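## Task

Tubes sit loose in wells A4, A6, B2, C5, D1 and D3 of a 24-well cooling block (rows A to D, columns 1 to 6; A1 is the corner where the lettered short edge meets the numbered long edge). Close the lids of the tubes in A6 and C5 so each is snapped and lies flat on its rim, fully seated. Leave all other lids as they were. At the end every tube stands upright on the floor of its own well and the block lies flat on the table. A tube may be lifted but must be set back down; letting one fall more than a few millimetres fails the task. Nothing may rely on the robot holding it at the end. Release everything and move the hand away.

## Robot and tools

Robot: a single six-joint arm carrying a five-fingered right hand. Open lids are held up by a light catch, so closing one takes a real press. Objects can be nudged now and then by outside pushes.

Scene frame: the origin is on the table top directly under the arm base, +z is up, and +y is to the left when you look along +x. Positions are in metres and orientation is a wxyz quaternion. The printed position can drift from the true one, more so at long reach.

Hand point: a spot 0.05 m in front of the palm, where the index pad meets the thumb tip in a pinch. Its own axes: +z runs along the straightened fingers, which reach 0.06 to 0.07 m past it; +y points out of the palm; +x points across the palm away from the thumb. A wrist bracket on the little-finger side sticks out 0.03 m beyond the point along +y and 0.11 m across the palm, and it can strike things.

A row is 14 numbers, each between -1 and 1, in this order: dx, dy, dz, rx, ry, rz, little, ring, middle, index, thumb_bend, thumb_turn, force_limit, speed. The first six are an offset, not a pose. They are expressed in the hand point's own axes and measured from the hand point's pose at the start of the action; for the first action in a call, that is the last pose a result showed. A value of 1.0 stands for 0.6 m or 180 degrees, and rx, ry, rz form a single rotation vector. Each row of an action is measured from that same starting pose, not from the row before it. Each control step clips the commanded pose to within 100 mm and 16 degrees of the measured one, so a far offset may need more than one action. Finger targets go from -1 (straight/open) to +1 (curled/closed). thumb_turn goes from -1 (beside the palm) to +1 (opposite the fingers). A pinch is roughly index +0.22, thumb_bend +0.75, thumb_turn +0.57. force_limit scales linearly from about 0 N at -1 to 10 N at +1 at the fingertip (15 N for both thumb motors); it only stops closing motion. speed scales from nearly zero at -1 to full at +1, where full travel takes 0.6 s. Use speed -0.9 or lower for a gentle grip.

Tools:
- execute_actions(actions): a list of actions. Each action is a table of up to 15 rows, one row per 1/30 s step; if there are fewer rows, the last one repeats to fill 15 steps. An empty list just returns state and images.
- move(target, speed, stop_force, blocking): target is one 14-number row whose offset counts from the pose in the latest result showing one. The hand travels a straight path lasting 0.5 to 10 s. speed is given in m/s, from 0.002 to 0.5 (default 0.25); turning rate is capped at twice that in rad/s. stop_force is optional, from 9 to 40 N. It halts the path when the wrist sensor reads that much added push against the direction of travel, then backs off two steps. It is only trustworthy on very slow moves that do not rotate, and it is refused in the first 0.2 s. Leave it out when moving away from a surface you are pressing on. blocking=false returns after 0.5 s while motion goes on; it cannot be combined with stop_force, and you must use wait or stop before issuing new motion.
- wait(seconds): 0 to 10; the last command is held.
- stop(): brakes a running move.
- zoom_image(camera, region): camera is cam_low (672x504) or cam_wrist (504x504, fisheye); region is [x0, y0, x1, y1] in pixels, at most 504 by 504.
- show_instructions(): shows the reference images.
- finished_scene(scene): ends the numbered scene; this cannot be undone.

Results: a state line gives pose and velocities; "Hand target" is the pose the controller is now heading for; hand_measured, hand_stopped_by (moving, target, force, stalled, fault) and hand_load_n each list six values in the row order. A grip that has been lost appears as loads near 0. The wrist force and torque are in the end effector's axes; the offset is up to about 4 N, the noise up to 2.4 N, and each axis saturates near 50 N. A move line reports how the move ended: done, off_target, moving, held, fault, or contact (stop_force fired), plus limits such as paced (the pose was clipped) or held (a check blocked some steps). "pose unreachable" means the clearance check changed or blocked the command. MOTOR HOT warns at 70 °C; at 85 °C an OVER-TEMPERATURE FAULT brakes the arm until it cools.

Caution: the arm is stiff, so a target even slightly beyond a hard contact can trip a fault. Contact torque at a joint limit (24.9 N m for the wrist joints) or 150 N of outside force stops the arm for 10 s and drops the rest of the call. Come onto lids slowly, with small overshoot or with stop_force. Do not drop tubes, knock items off the table, tip the block, or hit anything hard. Open the fingers and lift clear before you finish.

Each tool is called after "Call:" in YAML: its name, and indented under it one key for each argument.

Reference images:

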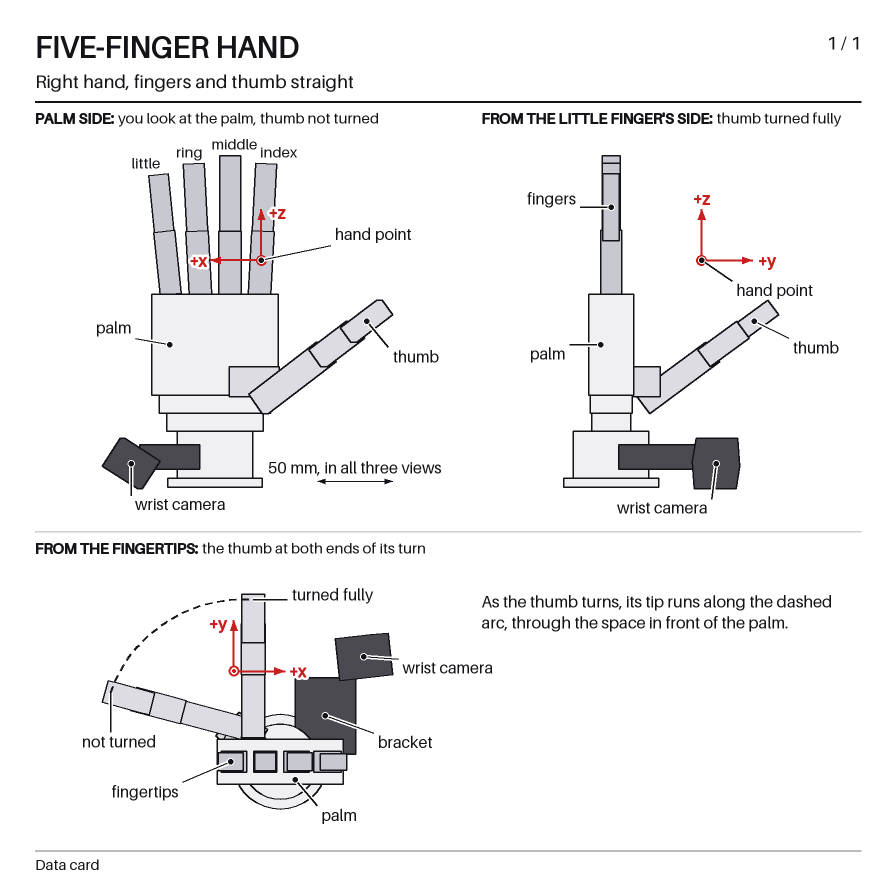

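## Session

I'll start by looking at the current state of the scene.

Call:
execute_actions:
  actions: []

Scene clock: 0.00 s.
end_effector_position=(+0.3111, +0.2193, +0.3640) hand_measured=(-1.000, -1.000, -1.000, -1.000, -1.000, -1.000) hand_load_n=(+0.0, +0.0, +0.0, +0.0, +0.0, +0.0) hand_stopped_by=(target, target, target, target, target, target) hand_force_limit=0.00 hand_speed=-0.80 end_effector_quat_wxyz=(-0.024, -0.184, +0.907, +0.378) end_effector_velocity=(-0.000, +0.000, +0.000) end_effector_angular_velocity=(+0.000, +0.000, +0.001)
Joint positions: [-0.405 -1.349  1.979  1.494  0.982 -2.532]
Joint velocities: [ 0.     0.    -0.     0.001  0.    -0.001]
Motor temperatures (°C, as the motors report them): [24 23 25 30 29 29]
Wrist force (N, on the end effector, along its own x y z axes, offset not removed): no reading
Wrist torque (N m, same axes, about the end effector's origin, offset not removed): no reading
Hand target: +0.311, +0.219, +0.364; -0.024, -0.184, +0.907, +0.378

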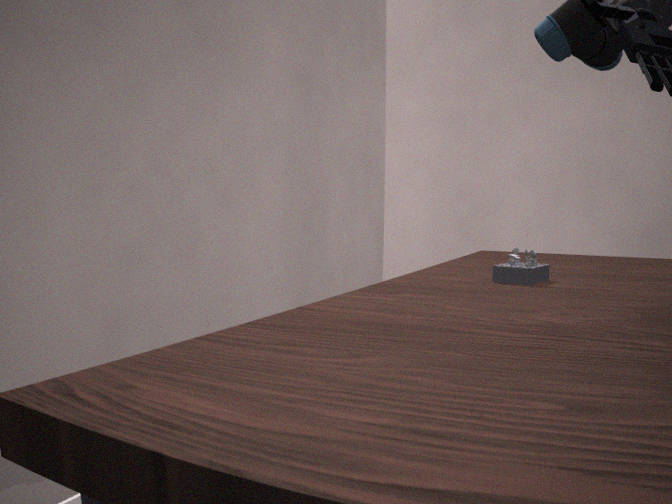

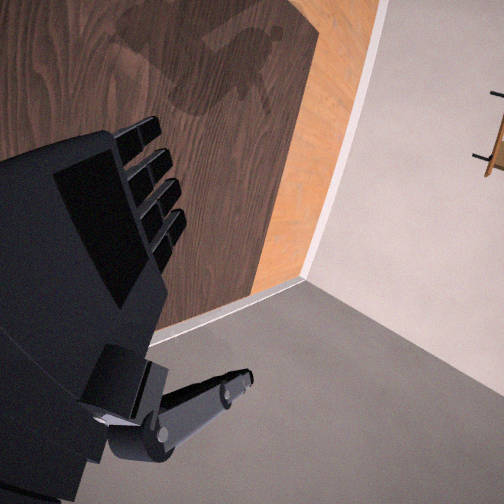

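Call:
zoom_image:
  camera: "cam_low"
  region: [470, 230, 570, 300]

Region (470, 230, 570, 300) of cam_low's 672x504 image, scaled by 5.040, with more detail than that image has; it fills the top 353 rows of this view, and the rest is white.

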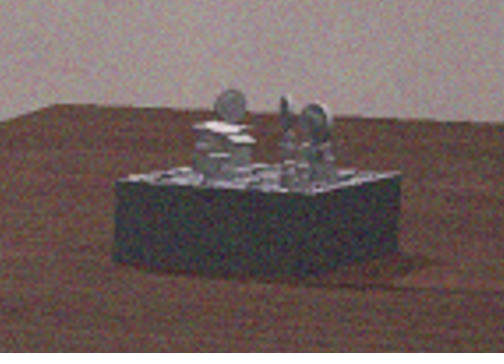

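Call:
move:
  target: [0.2557, -0.8275, -0.5032, 0.25, 0, 0, -1, -1, -1, -1, -1, -1, 0, 0.5]
  speed: 0.3

Scene clock: 6.13 s.
end_effector_position=(+0.3796, -0.3599, +0.2195) hand_measured=(-1.000, -1.000, -1.000, -1.000, -1.000, -1.000) hand_load_n=(+0.0, +0.0, +0.0, +0.0, +0.0, +0.0) hand_stopped_by=(target, target, target, target, target, target) hand_force_limit=0.00 hand_speed=0.50 end_effector_quat_wxyz=(+0.047, -0.179, +0.983, +0.002) end_effector_velocity=(+0.001, -0.002, -0.000) end_effector_angular_velocity=(-0.001, -0.000, -0.000)
Joint positions: [-1.14  -0.88   1.2    1.239  1.487 -3.058]
Joint velocities: [-0.001  0.005 -0.009  0.002 -0.    -0.   ]
Motor temperatures (°C, as the motors report them): [24 23 25 30 29 29]
Wrist force (N, on the end effector, along its own x y z axes, offset not removed): [-0.9 -2.0 -2.9]
Wrist torque (N m, same axes, about the end effector's origin, offset not removed): [-0.19 0.25 0.11]
Hand target: +0.380, -0.360, +0.219; +0.047, -0.179, +0.983, +0.002
Off the commanded pose: 0.000 m, 0 deg.
move: done
camera_calibration (this result's frames):
cam_wrist: T_world_to_cam=[[-0.267477, 0.963545, 0.00617538, 0.444151], [0.754297, 0.205394, 0.623578, -0.348376], [0.599576, 0.171451, -0.781737, 0.133968], [0, 0, 0, 1]] pos_world=[0.301255, -0.379374, 0.319225]

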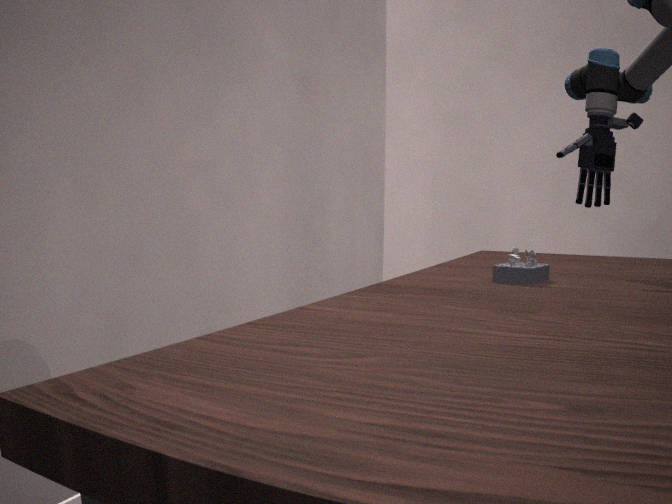

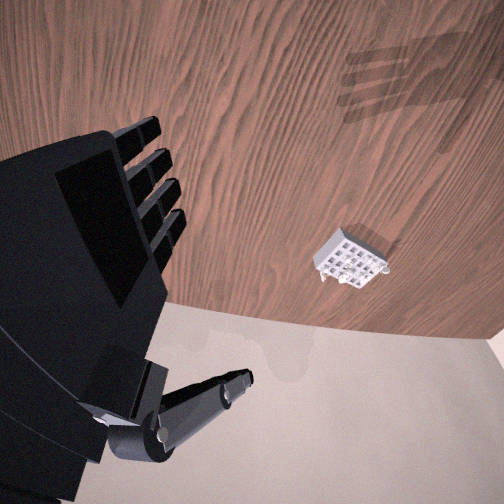

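Call:
zoom_image:
  camera: "cam_wrist"
  region: [290, 210, 410, 310]

Region (290, 210, 410, 310) of cam_wrist's 504x504 image, scaled by 4.200, with more detail than that image has.

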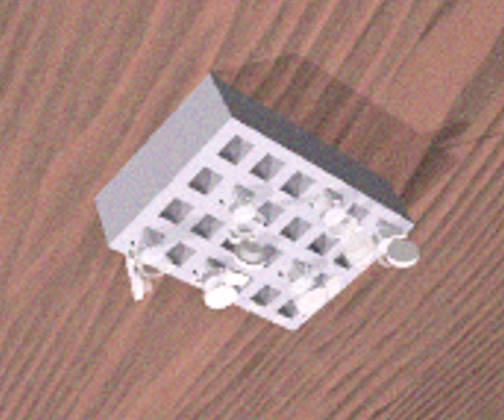

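Call:
move:
  target: [-0.28, 0.1777, 0.1738, 0, 0.1667, 0, -1, -1, -1, -1, -1, -1, 0, 0.5]
  speed: 0.25

Scene clock: 13.27 s.
end_effector_position=(+0.5081, -0.1989, +0.1304) hand_measured=(-1.000, -1.000, -1.000, -1.000, -1.000, -1.000) hand_load_n=(+0.0, +0.0, +0.0, +0.0, +0.0, +0.0) hand_stopped_by=(target, target, target, target, target, target) hand_force_limit=0.00 hand_speed=0.50 end_effector_quat_wxyz=(-0.208, -0.174, +0.962, -0.045) end_effector_velocity=(+0.002, +0.001, -0.001) end_effector_angular_velocity=(+0.001, +0.010, -0.004)
Joint positions: [-0.581 -0.556  0.933  1.462  1.92  -2.451]
Joint velocities: [ 0.004  0.013 -0.017  0.016  0.003  0.01 ]
Motor temperatures (°C, as the motors report them): [24 23 25 30 29 29]
Wrist force (N, on the end effector, along its own x y z axes, offset not removed): [0.7 -1.3 -2.6]
Wrist torque (N m, same axes, about the end effector's origin, offset not removed): [-0.10 -0.12 0.20]
Hand target: +0.508, -0.199, +0.130; -0.208, -0.173, +0.962, -0.044
Off the commanded pose: 0.000 m, 0 deg.
move: done
camera_calibration (this result's frames):
cam_wrist: T_world_to_cam=[[-0.269493, 0.962135, -0.0408572, 0.330761], [0.94984, 0.272561, 0.153347, -0.447517], [0.158677, 0.0025182, -0.987327, 0.1769], [0, 0, 0, 1]] pos_world=[0.486137, -0.196707, 0.256798]

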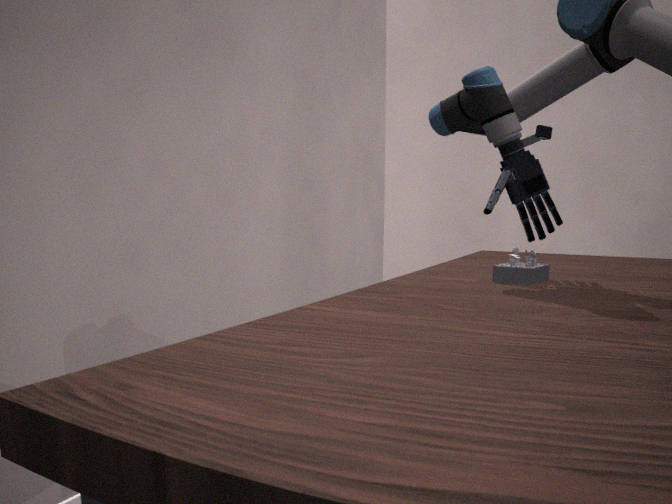

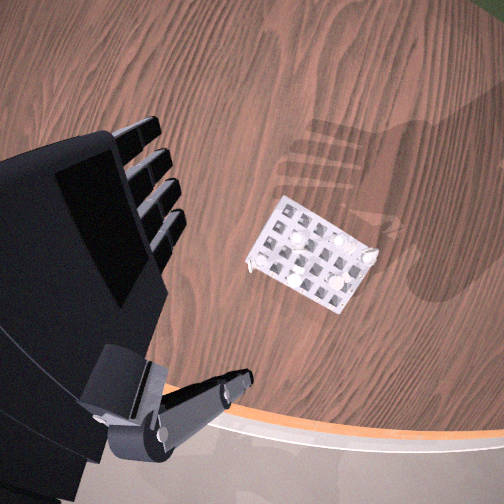

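Call:
zoom_image:
  camera: "cam_wrist"
  region: [230, 180, 400, 330]

Region (230, 180, 400, 330) of cam_wrist's 504x504 image, scaled by 2.965, with more detail than that image has; it fills the top 445 rows of this view, and the rest is white.

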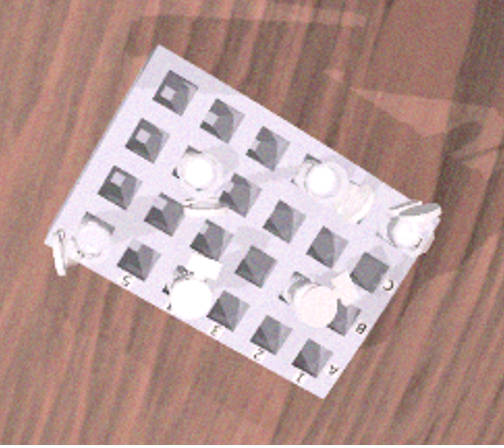

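Call:
zoom_image:
  camera: "cam_wrist"
  region: [235, 215, 315, 285]

Call:
zoom_image:
  camera: "cam_low"
  region: [485, 240, 555, 290]

Region (235, 215, 315, 285) of cam_wrist's 504x504 image, scaled by 6.300, with more detail than that image has; it fills the top 441 rows of this view, and the rest is white.

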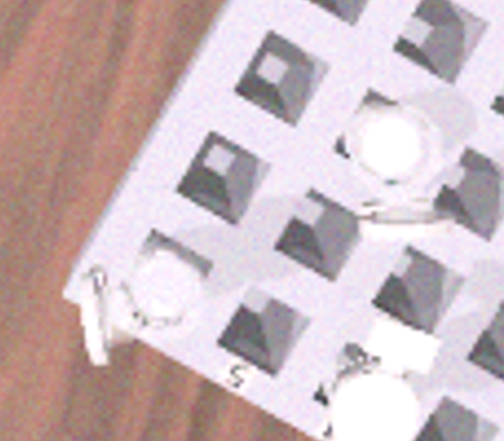

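Region (485, 240, 555, 290) of cam_low's 672x504 image, scaled by 7.200, with more detail than that image has; it fills the top 360 rows of this view, and the rest is white.

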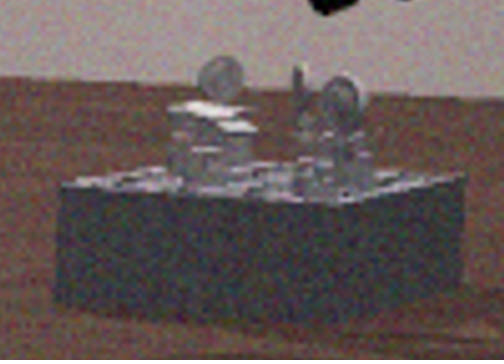

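Call:
execute_actions:
  actions:
    - [[0,0,0,0,0,0,1,1,1,-1,-1,-1,0,1]]
    - [[0,0,0,0,0,0,1,1,1,-1,-1,-1,0,1]]

Scene clock: 22.57 s.
end_effector_position=(+0.5081, -0.1989, +0.1304) hand_measured=(+1.000, +1.000, +1.000, -1.000, -1.000, -1.000) hand_load_n=(+0.0, +0.0, +0.0, +0.0, +0.0, +0.0) hand_stopped_by=(target, target, target, target, target, target) hand_force_limit=0.00 hand_speed=1.00 end_effector_quat_wxyz=(-0.208, -0.174, +0.962, -0.045) end_effector_velocity=(-0.000, -0.000, -0.000) end_effector_angular_velocity=(-0.000, +0.000, -0.001)
Joint positions: [-0.581 -0.556  0.933  1.462  1.92  -2.451]
Joint velocities: [-0.001  0.     0.    -0.     0.     0.   ]
Motor temperatures (°C, as the motors report them): [24 23 25 30 29 29]
Wrist force (N, on the end effector, along its own x y z axes, offset not removed): [1.1 -1.9 -2.3]
Wrist torque (N m, same axes, about the end effector's origin, offset not removed): [-0.26 -0.16 0.17]
Hand target: +0.508, -0.199, +0.130; -0.208, -0.174, +0.962, -0.045
Off the commanded pose: 0.000 m, 0 deg.
camera_calibration (this result's frames):
cam_wrist: T_world_to_cam=[[-0.269499, 0.962134, -0.0408564, 0.330764], [0.94984, 0.272567, 0.153333, -0.447525], [0.158662, 0.00251593, -0.98733, 0.1769], [0, 0, 0, 1]] pos_world=[0.48615, -0.196704, 0.256792]

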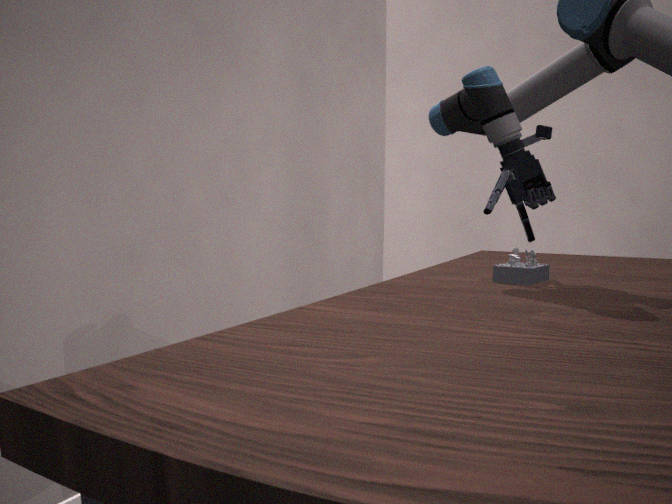

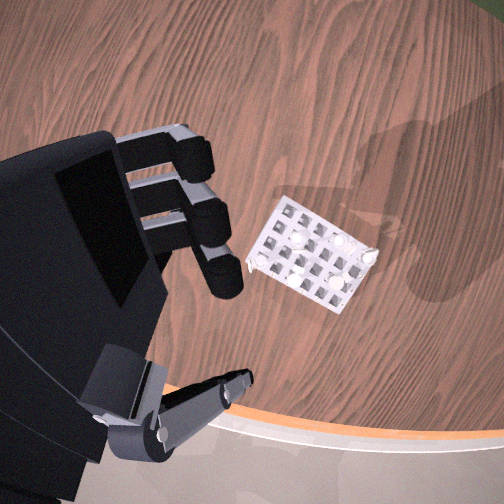

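Call:
move:
  target: [-0.1327, 0.1023, -0.0487, 0.1143, -0.1430, -0.0205, -1, 1, 1, 1, -1, -1, 0, 1]
  speed: 0.15

Scene clock: 30.83 s.
end_effector_position=(+0.5656, -0.1119, +0.1233) hand_measured=(-1.000, +1.000, +1.000, +1.000, -1.000, -1.000) hand_load_n=(+0.0, +0.0, +0.0, +0.0, +0.0, +0.0) hand_stopped_by=(target, target, target, target, target, target) hand_force_limit=0.00 hand_speed=1.00 end_effector_quat_wxyz=(+0.043, -0.243, +0.954, -0.168) end_effector_velocity=(+0.001, +0.001, -0.000) end_effector_angular_velocity=(-0.003, -0.011, +0.005)
Joint positions: [-0.455 -0.878  1.37   0.806  1.773 -2.542]
Joint velocities: [ 0.002 -0.006  0.01  -0.015 -0.002 -0.002]
Motor temperatures (°C, as the motors report them): [24 23 25 30 29 29]
Wrist force (N, on the end effector, along its own x y z axes, offset not removed): [-1.0 -2.6 -0.5]
Wrist torque (N m, same axes, about the end effector's origin, offset not removed): [-0.39 0.12 0.09]
Hand target: +0.566, -0.112, +0.123; +0.043, -0.243, +0.954, -0.168
Off the commanded pose: 0.000 m, 0 deg.
move: done
camera_calibration (this result's frames):
cam_wrist: T_world_to_cam=[[-0.370746, 0.868617, -0.328713, 0.344585], [0.678881, 0.494991, 0.542314, -0.394596], [0.633773, -0.0220961, -0.773204, -0.137292], [0, 0, 0, 1]] pos_world=[0.482649, -0.107025, 0.221109]

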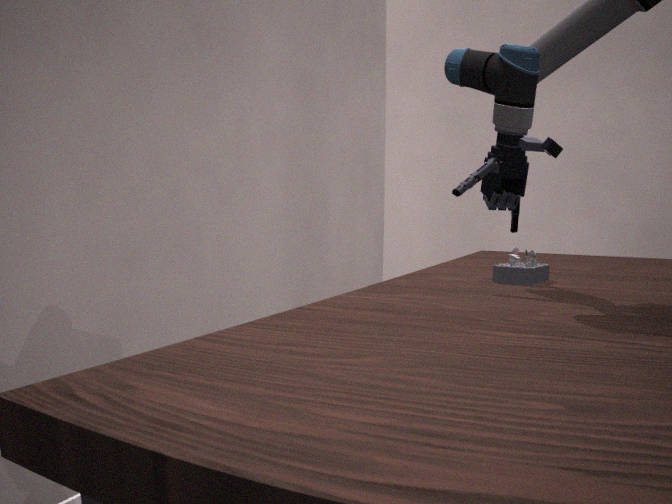

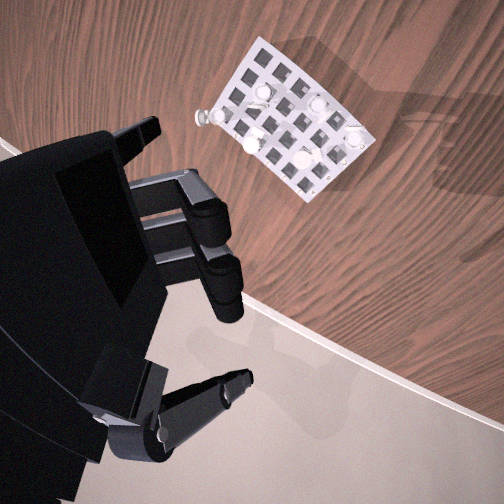

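Call:
zoom_image:
  camera: "cam_wrist"
  region: [110, 60, 290, 190]

Region (110, 60, 290, 190) of cam_wrist's 504x504 image, scaled by 2.800, with more detail than that image has.

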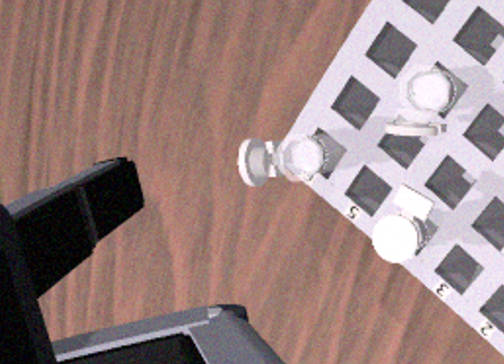

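Call:
zoom_image:
  camera: "cam_low"
  region: [470, 190, 570, 290]

Region (470, 190, 570, 290) of cam_low's 672x504 image, scaled by 5.040, with more detail than that image has.

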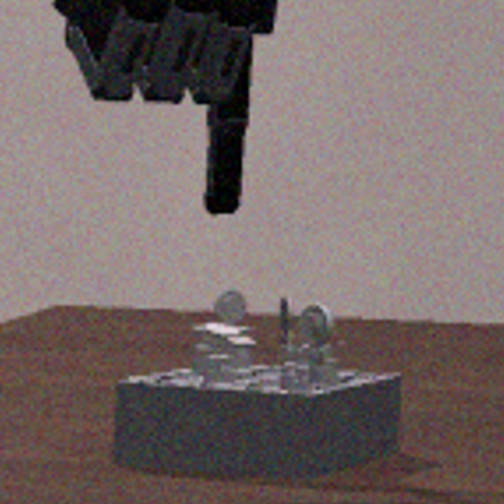

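Call:
move:
  target: [0, 0.01423, 0.0391, 0, 0, 0, -1, 1, 1, 1, -1, -1, 0, 1]
  speed: 0.05

Scene clock: 39.20 s.
end_effector_position=(+0.5656, -0.1118, +0.0987) hand_measured=(-1.000, +1.000, +1.000, +1.000, -1.000, -1.000) hand_load_n=(+0.0, +0.0, +0.0, +0.0, +0.0, +0.0) hand_stopped_by=(target, target, target, target, target, target) hand_force_limit=0.00 hand_speed=1.00 end_effector_quat_wxyz=(+0.043, -0.243, +0.954, -0.168) end_effector_velocity=(+0.000, -0.000, -0.003) end_effector_angular_velocity=(+0.000, -0.000, -0.000)
Joint positions: [-0.455 -0.85   1.391  0.757  1.773 -2.542]
Joint velocities: [-0.     0.003  0.002 -0.005 -0.001 -0.   ]
Motor temperatures (°C, as the motors report them): [24 23 25 30 29 29]
Wrist force (N, on the end effector, along its own x y z axes, offset not removed): [-0.9 -1.6 -2.1]
Wrist torque (N m, same axes, about the end effector's origin, offset not removed): [-0.24 0.08 0.00]
Hand target: +0.566, -0.112, +0.098; +0.043, -0.243, +0.954, -0.168
Off the commanded pose: 0.000 m, 0 deg.
move: done
camera_calibration (this result's frames):
cam_wrist: T_world_to_cam=[[-0.370753, 0.868614, -0.328714, 0.336411], [0.678876, 0.494997, 0.542315, -0.381224], [0.633774, -0.0220914, -0.773203, -0.15632], [0, 0, 0, 1]] pos_world=[0.482601, -0.10696, 0.196459]

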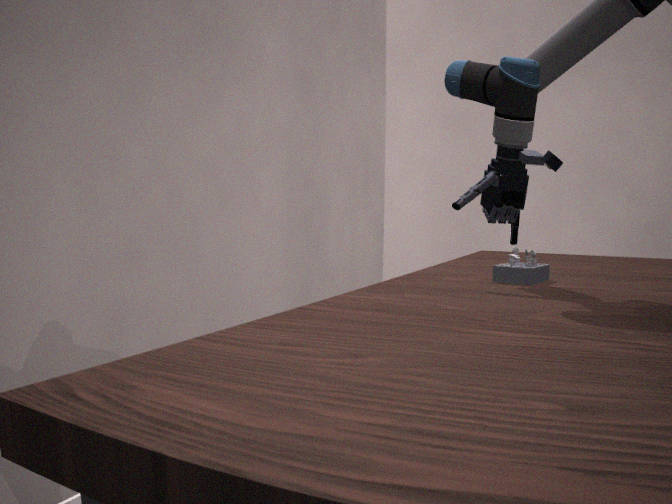

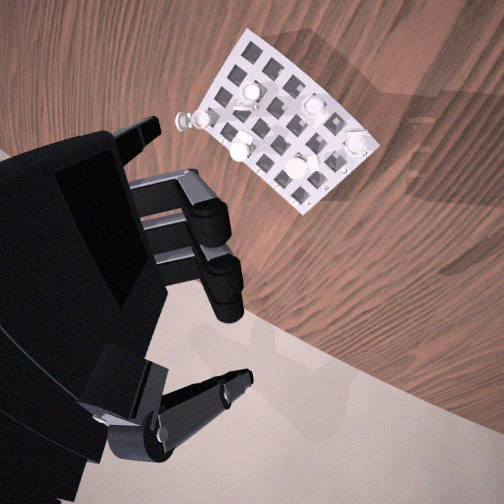

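Call:
zoom_image:
  camera: "cam_wrist"
  region: [120, 80, 240, 170]

Call:
zoom_image:
  camera: "cam_low"
  region: [485, 220, 555, 290]

Region (120, 80, 240, 170) of cam_wrist's 504x504 image, scaled by 4.200, with more detail than that image has; it fills the top 378 rows of this view, and the rest is white.

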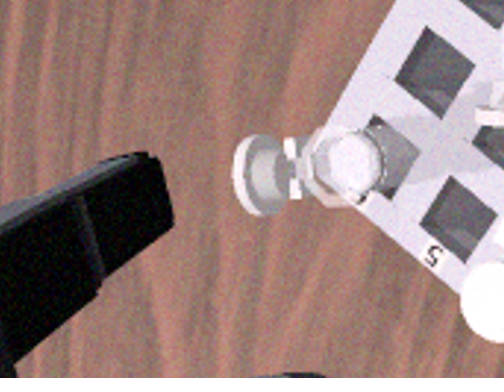

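Region (485, 220, 555, 290) of cam_low's 672x504 image, scaled by 7.200, with more detail than that image has.

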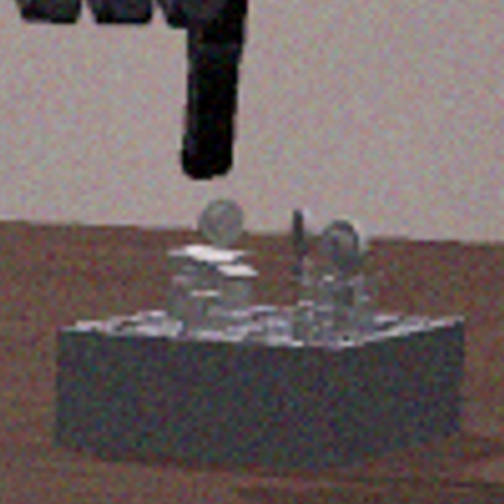

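Call:
move:
  target: [-0.00167, 0.00569, 0.01564, 0, 0, 0, -1, 1, 1, 1, -1, -1, 0, 1]
  speed: 0.03

Call:
zoom_image:
  camera: "cam_low"
  region: [485, 220, 555, 290]

Call:
zoom_image:
  camera: "cam_wrist"
  region: [120, 80, 240, 170]

Scene clock: 42.67 s.
end_effector_position=(+0.5664, -0.1113, +0.0890) hand_measured=(-1.000, +1.000, +1.000, +1.000, -1.000, -1.000) hand_load_n=(+0.0, +0.0, +0.0, +0.0, +0.0, +0.0) hand_stopped_by=(target, target, target, target, target, target) hand_force_limit=0.00 hand_speed=1.00 end_effector_quat_wxyz=(+0.043, -0.243, +0.954, -0.168) end_effector_velocity=(+0.001, -0.000, -0.002) end_effector_angular_velocity=(-0.001, -0.002, -0.001)
Joint positions: [-0.453 -0.836  1.395  0.74   1.774 -2.54 ]
Joint velocities: [ 0.     0.004  0.    -0.006  0.     0.001]
Motor temperatures (°C, as the motors report them): [24 23 25 30 29 29]
Wrist force (N, on the end effector, along its own x y z axes, offset not removed): [0.7 -2.0 -2.7]
Wrist torque (N m, same axes, about the end effector's origin, offset not removed): [-0.29 -0.06 0.07]
Hand target: +0.566, -0.111, +0.089; +0.043, -0.243, +0.954, -0.168
Off the commanded pose: 0.000 m, 0 deg.
move: done
camera_calibration (this result's frames):
cam_wrist: T_world_to_cam=[[-0.370753, 0.868617, -0.328704, 0.333115], [0.678882, 0.494991, 0.542312, -0.376783], [0.633767, -0.0220874, -0.773208, -0.164318], [0, 0, 0, 1]] pos_world=[0.483434, -0.106474, 0.186778]

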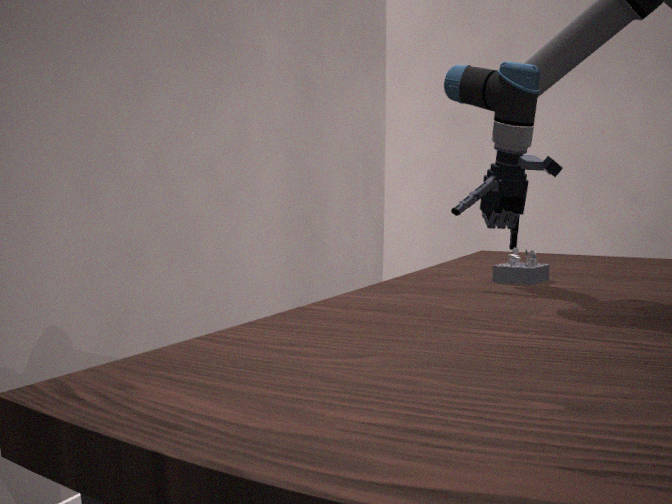

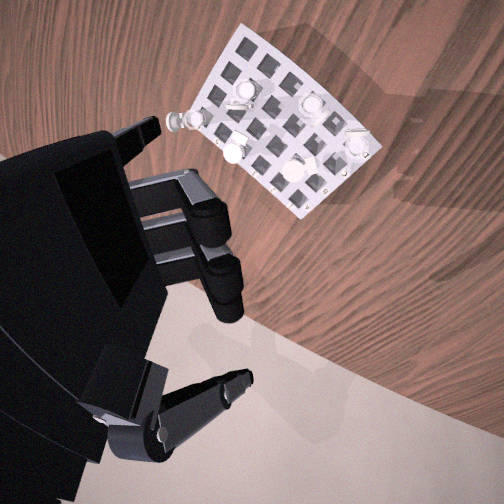

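Region (485, 220, 555, 290) of cam_low's 672x504 image, scaled by 7.200, with more detail than that image has.

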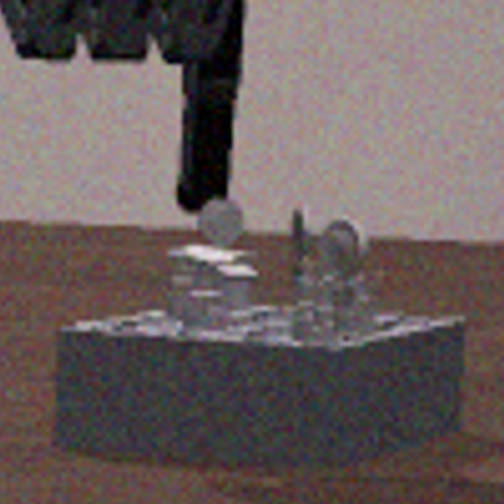

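Region (120, 80, 240, 170) of cam_wrist's 504x504 image, scaled by 4.200, with more detail than that image has; it fills the top 378 rows of this view, and the rest is white.

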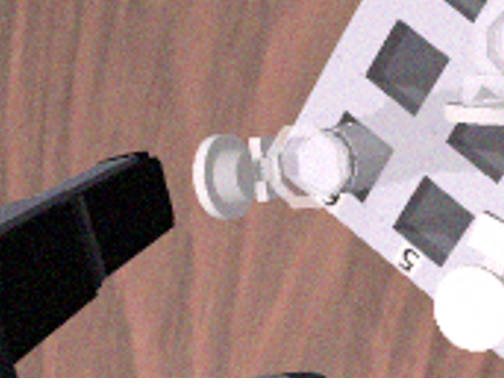

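Call:
move:
  target: [0, 0.03132, -0.0114, 0, 0, 0, -1, 1, 1, 1, -1, -1, 0, 1]
  speed: 0.012

Call:
zoom_image:
  camera: "cam_low"
  region: [485, 220, 555, 290]

Call:
zoom_image:
  camera: "cam_wrist"
  region: [110, 80, 230, 170]

Scene clock: 45.83 s.
end_effector_position=(+0.5570, -0.0940, +0.0890) hand_measured=(-1.000, +1.000, +1.000, +1.000, -1.000, -1.000) hand_load_n=(+0.0, +0.0, +0.0, +0.0, +0.0, +0.0) hand_stopped_by=(target, target, target, target, target, target) hand_force_limit=0.00 hand_speed=1.00 end_effector_quat_wxyz=(+0.043, -0.243, +0.954, -0.168) end_effector_velocity=(-0.001, +0.002, +0.000) end_effector_angular_velocity=(-0.001, -0.001, +0.001)
Joint positions: [-0.43  -0.861  1.442  0.722  1.78  -2.518]
Joint velocities: [ 0.004 -0.003  0.005 -0.003  0.001  0.002]
Motor temperatures (°C, as the motors report them): [24 23 25 30 29 29]
Wrist force (N, on the end effector, along its own x y z axes, offset not removed): [-0.9 -4.2 -4.4]
Wrist torque (N m, same axes, about the end effector's origin, offset not removed): [-0.46 0.23 -0.16]
Hand target: +0.557, -0.094, +0.089; +0.043, -0.243, +0.954, -0.168
Off the commanded pose: 0.000 m, 0 deg.
move: done
camera_calibration (this result's frames):
cam_wrist: T_world_to_cam=[[-0.370757, 0.868632, -0.32866, 0.314561], [0.678874, 0.494967, 0.542345, -0.378979], [0.633774, -0.0220407, -0.773204, -0.157904], [0, 0, 0, 1]] pos_world=[0.47398, -0.089136, 0.186829]

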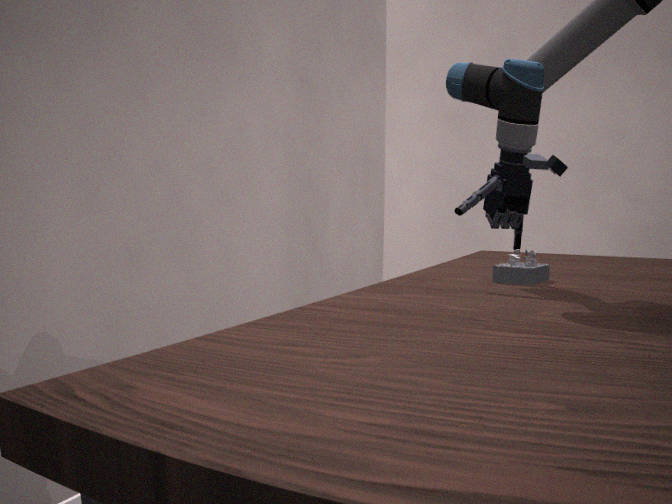

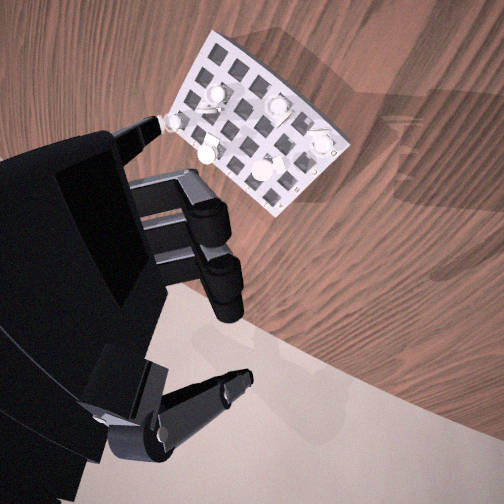

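Region (485, 220, 555, 290) of cam_low's 672x504 image, scaled by 7.200, with more detail than that image has.

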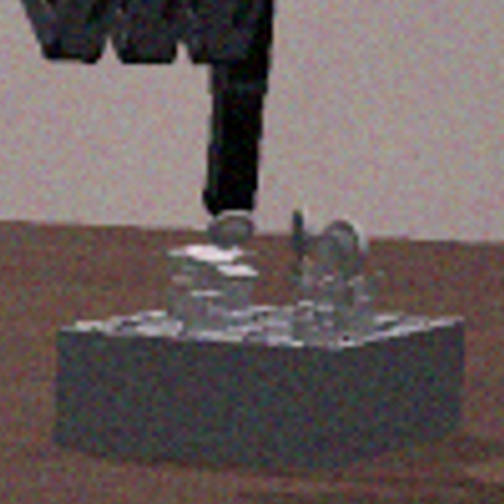

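Region (110, 80, 230, 170) of cam_wrist's 504x504 image, scaled by 4.200, with more detail than that image has; it fills the top 378 rows of this view, and the rest is white.

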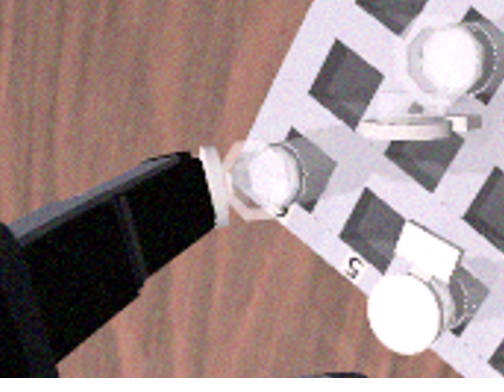

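Call:
move:
  target: [0, 0.01367, -0.00143, 0, 0, 0, -1, 1, 1, 1, -1, -1, 0, 1]
  speed: 0.01

Call:
zoom_image:
  camera: "cam_low"
  region: [485, 220, 555, 290]

Call:
zoom_image:
  camera: "cam_wrist"
  region: [110, 80, 230, 170]

Scene clock: 47.77 s.
end_effector_position=(+0.5533, -0.0872, +0.0871) hand_measured=(-1.000, +1.000, +1.000, +1.000, -1.000, -1.000) hand_load_n=(+0.0, +0.0, +0.0, +0.0, +0.0, +0.0) hand_stopped_by=(target, target, target, target, target, target) hand_force_limit=0.00 hand_speed=1.00 end_effector_quat_wxyz=(+0.043, -0.243, +0.954, -0.167) end_effector_velocity=(-0.001, +0.002, -0.001) end_effector_angular_velocity=(+0.000, +0.001, -0.001)
Joint positions: [-0.421 -0.868  1.461  0.712  1.782 -2.509]
Joint velocities: [ 0.003 -0.002  0.006 -0.003  0.001  0.004]
Motor temperatures (°C, as the motors report them): [24 23 25 30 29 29]
Wrist force (N, on the end effector, along its own x y z axes, offset not removed): [-0.4 -2.4 -2.5]
Wrist torque (N m, same axes, about the end effector's origin, offset not removed): [-0.31 0.20 0.10]
Hand target: +0.553, -0.087, +0.087; +0.043, -0.243, +0.954, -0.168
Off the commanded pose: 0.000 m, 0 deg.
move: done
camera_calibration (this result's frames):
cam_wrist: T_world_to_cam=[[-0.370765, 0.86864, -0.328631, 0.30666], [0.678877, 0.494955, 0.542352, -0.378795], [0.633766, -0.0220146, -0.773211, -0.156873], [0, 0, 0, 1]] pos_world=[0.470275, -0.0823436, 0.184922]

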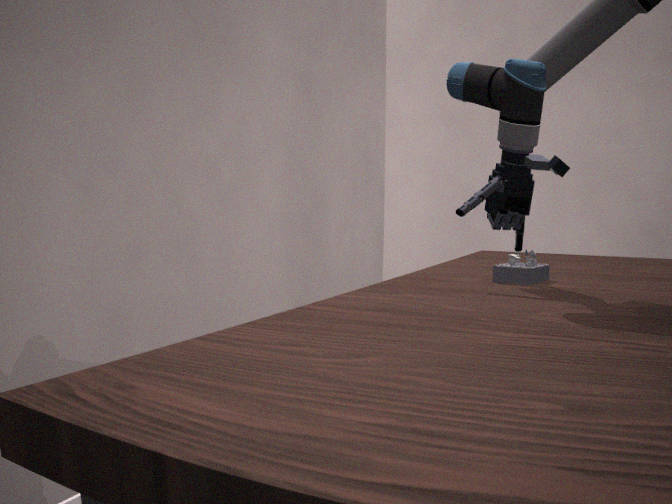

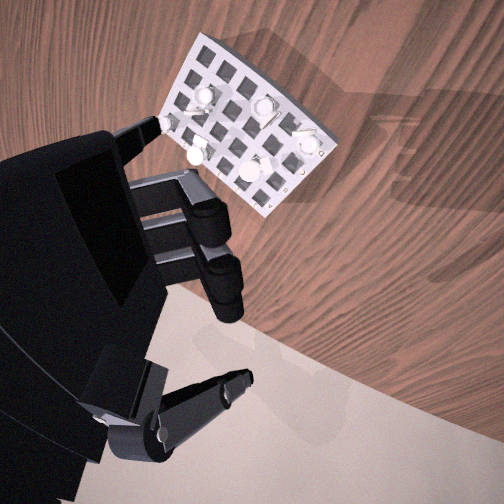

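Region (485, 220, 555, 290) of cam_low's 672x504 image, scaled by 7.200, with more detail than that image has.

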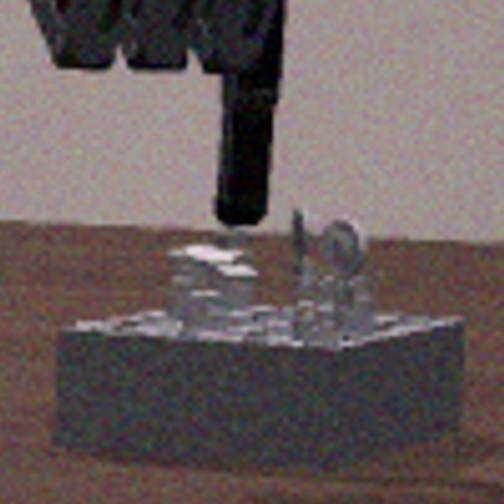

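Region (110, 80, 230, 170) of cam_wrist's 504x504 image, scaled by 4.200, with more detail than that image has; it fills the top 378 rows of this view, and the rest is white.

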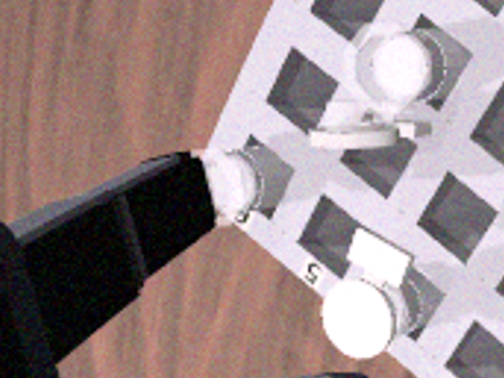

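Call:
move:
  target: [0, 0.00455, 0.01251, 0, 0, 0, -1, 1, 1, 1, -1, -1, 0, 1]
  speed: 0.004
  stop_force: 10

Call:
zoom_image:
  camera: "cam_low"
  region: [485, 220, 555, 290]

Call:
zoom_image:
  camera: "cam_wrist"
  region: [110, 80, 230, 170]

Scene clock: 50.57 s.
end_effector_position=(+0.5533, -0.0871, +0.0805) hand_measured=(-1.000, +1.000, +1.000, +1.000, -1.000, -1.000) hand_load_n=(+0.0, +0.0, +0.0, +0.0, +0.0, +0.0) hand_stopped_by=(target, target, target, target, target, target) hand_force_limit=0.00 hand_speed=1.00 end_effector_quat_wxyz=(+0.043, -0.243, +0.954, -0.168) end_effector_velocity=(-0.000, +0.000, +0.001) end_effector_angular_velocity=(+0.000, +0.001, +0.001)
Joint positions: [-0.421 -0.86   1.465  0.699  1.782 -2.508]
Joint velocities: [ 0.    -0.002 -0.001  0.004  0.    -0.001]
Motor temperatures (°C, as the motors report them): [24 23 25 30 29 29]
Wrist force (N, on the end effector, along its own x y z axes, offset not removed): [0.5 -1.5 -17.5]
Wrist torque (N m, same axes, about the end effector's origin, offset not removed): [1.08 0.79 0.09]
Hand target: +0.553, -0.087, +0.081; +0.043, -0.243, +0.954, -0.168
Off the commanded pose: 0.001 m, 0 deg.
move: contact
camera_calibration (this result's frames):
cam_wrist: T_world_to_cam=[[-0.370725, 0.868613, -0.328746, 0.304439], [0.678807, 0.494999, 0.5424, -0.375193], [0.633865, -0.022074, -0.773129, -0.162034], [0, 0, 0, 1]] pos_world=[0.470254, -0.082296, 0.178315]

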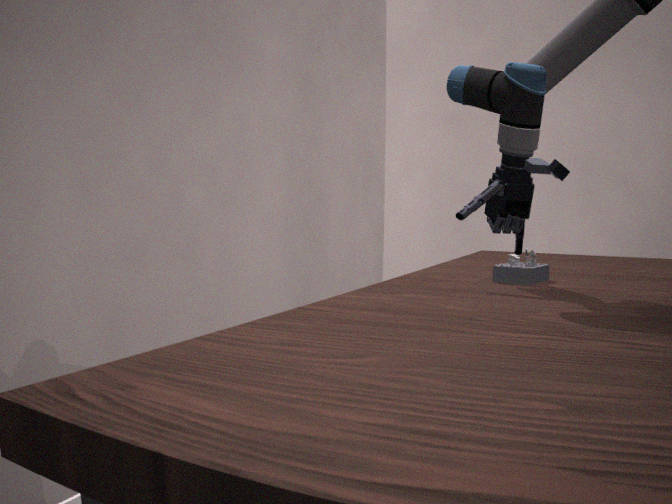

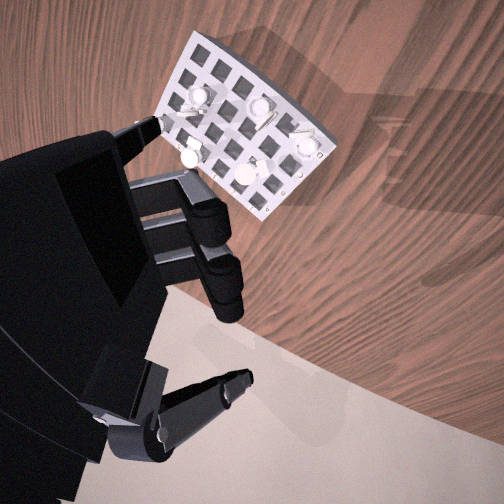

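Region (485, 220, 555, 290) of cam_low's 672x504 image, scaled by 7.200, with more detail than that image has.

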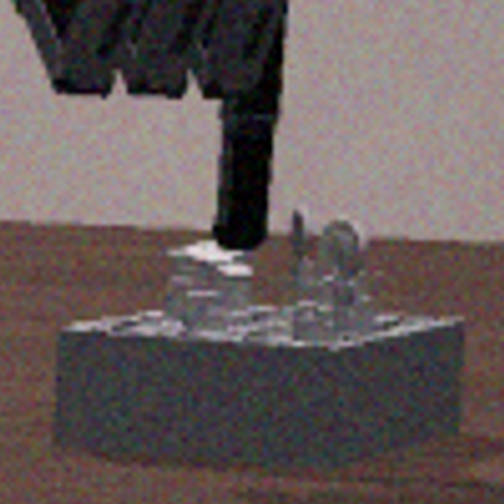

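Region (110, 80, 230, 170) of cam_wrist's 504x504 image, scaled by 4.200, with more detail than that image has; it fills the top 378 rows of this view, and the rest is white.

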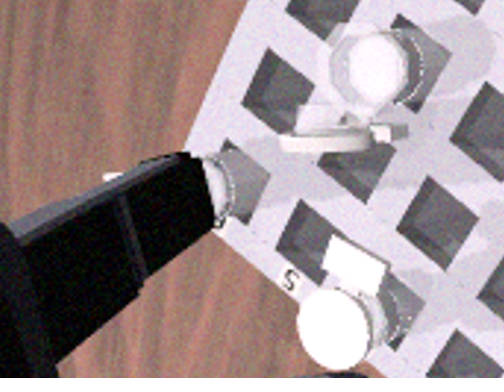

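Call:
move:
  target: [0, -0.0114, -0.0313, 0, 0, 0, -1, 1, 1, 1, -1, -1, 0, 1]
  speed: 0.03

Call:
zoom_image:
  camera: "cam_low"
  region: [485, 220, 555, 290]

Call:
zoom_image:
  camera: "cam_wrist"
  region: [110, 80, 230, 170]

Scene clock: 52.27 s.
end_effector_position=(+0.5533, -0.0872, +0.1003) hand_measured=(-1.000, +1.000, +1.000, +1.000, -1.000, -1.000) hand_load_n=(+0.0, +0.0, +0.0, +0.0, +0.0, +0.0) hand_stopped_by=(target, target, target, target, target, target) hand_force_limit=0.00 hand_speed=1.00 end_effector_quat_wxyz=(+0.043, -0.243, +0.954, -0.168) end_effector_velocity=(+0.000, -0.000, +0.002) end_effector_angular_velocity=(-0.001, +0.000, +0.001)
Joint positions: [-0.421 -0.885  1.451  0.738  1.782 -2.509]
Joint velocities: [ 0.    -0.003 -0.002  0.004  0.001 -0.001]
Motor temperatures (°C, as the motors report them): [24 23 25 30 29 29]
Wrist force (N, on the end effector, along its own x y z axes, offset not removed): [1.3 -1.2 -2.8]
Wrist torque (N m, same axes, about the end effector's origin, offset not removed): [-0.10 -0.16 0.18]
Hand target: +0.553, -0.087, +0.101; +0.043, -0.243, +0.954, -0.168
Off the commanded pose: 0.000 m, 0 deg.
move: done
camera_calibration (this result's frames):
cam_wrist: T_world_to_cam=[[-0.370724, 0.868612, -0.328749, 0.310978], [0.678798, 0.495, 0.542409, -0.385891], [0.633874, -0.0220704, -0.773121, -0.146805], [0, 0, 0, 1]] pos_world=[0.470285, -0.0823432, 0.198046]

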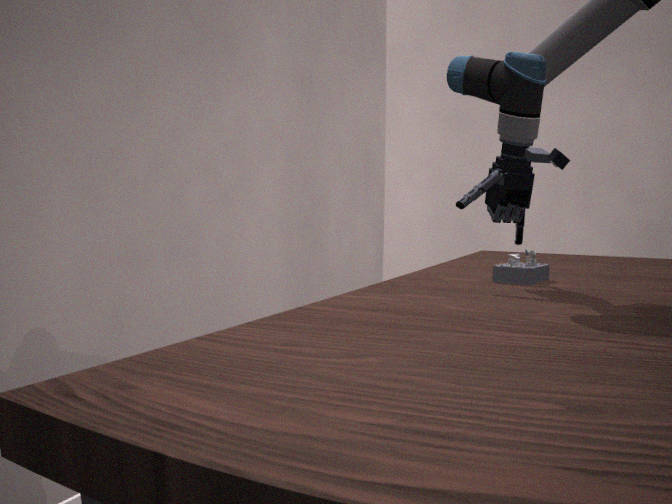

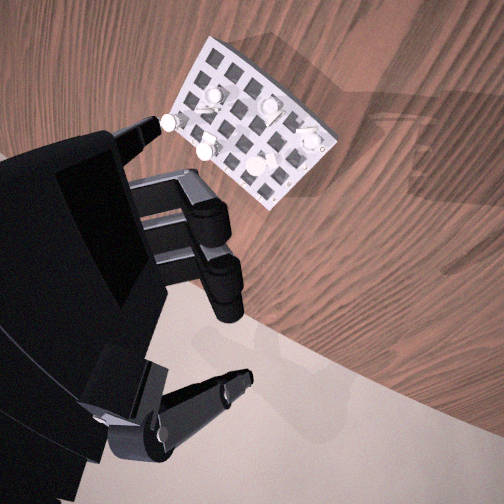

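Region (485, 220, 555, 290) of cam_low's 672x504 image, scaled by 7.200, with more detail than that image has.

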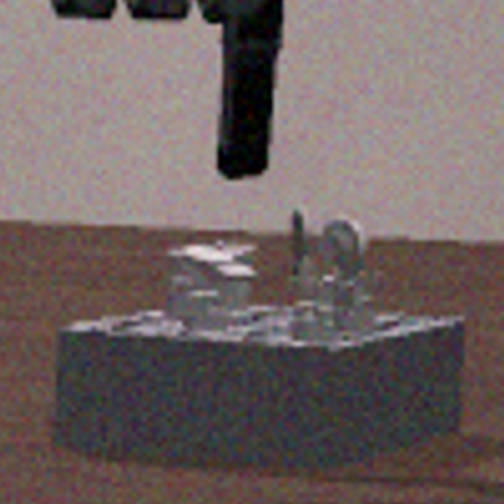

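Region (110, 80, 230, 170) of cam_wrist's 504x504 image, scaled by 4.200, with more detail than that image has; it fills the top 378 rows of this view, and the rest is white.

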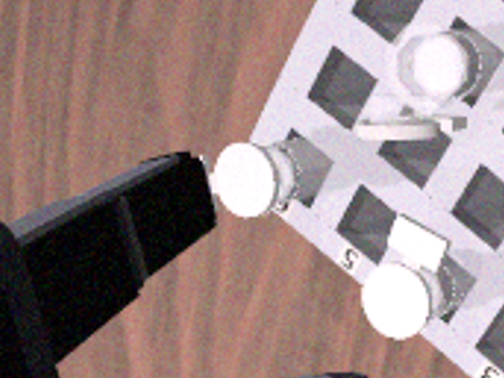

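Call:
zoom_image:
  camera: "cam_low"
  region: [500, 240, 540, 270]

Region (500, 240, 540, 270) of cam_low's 672x504 image, scaled by 12.600, with more detail than that image has; it fills the top 378 rows of this view, and the rest is white.

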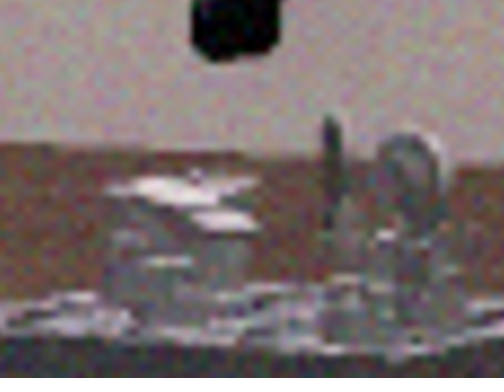

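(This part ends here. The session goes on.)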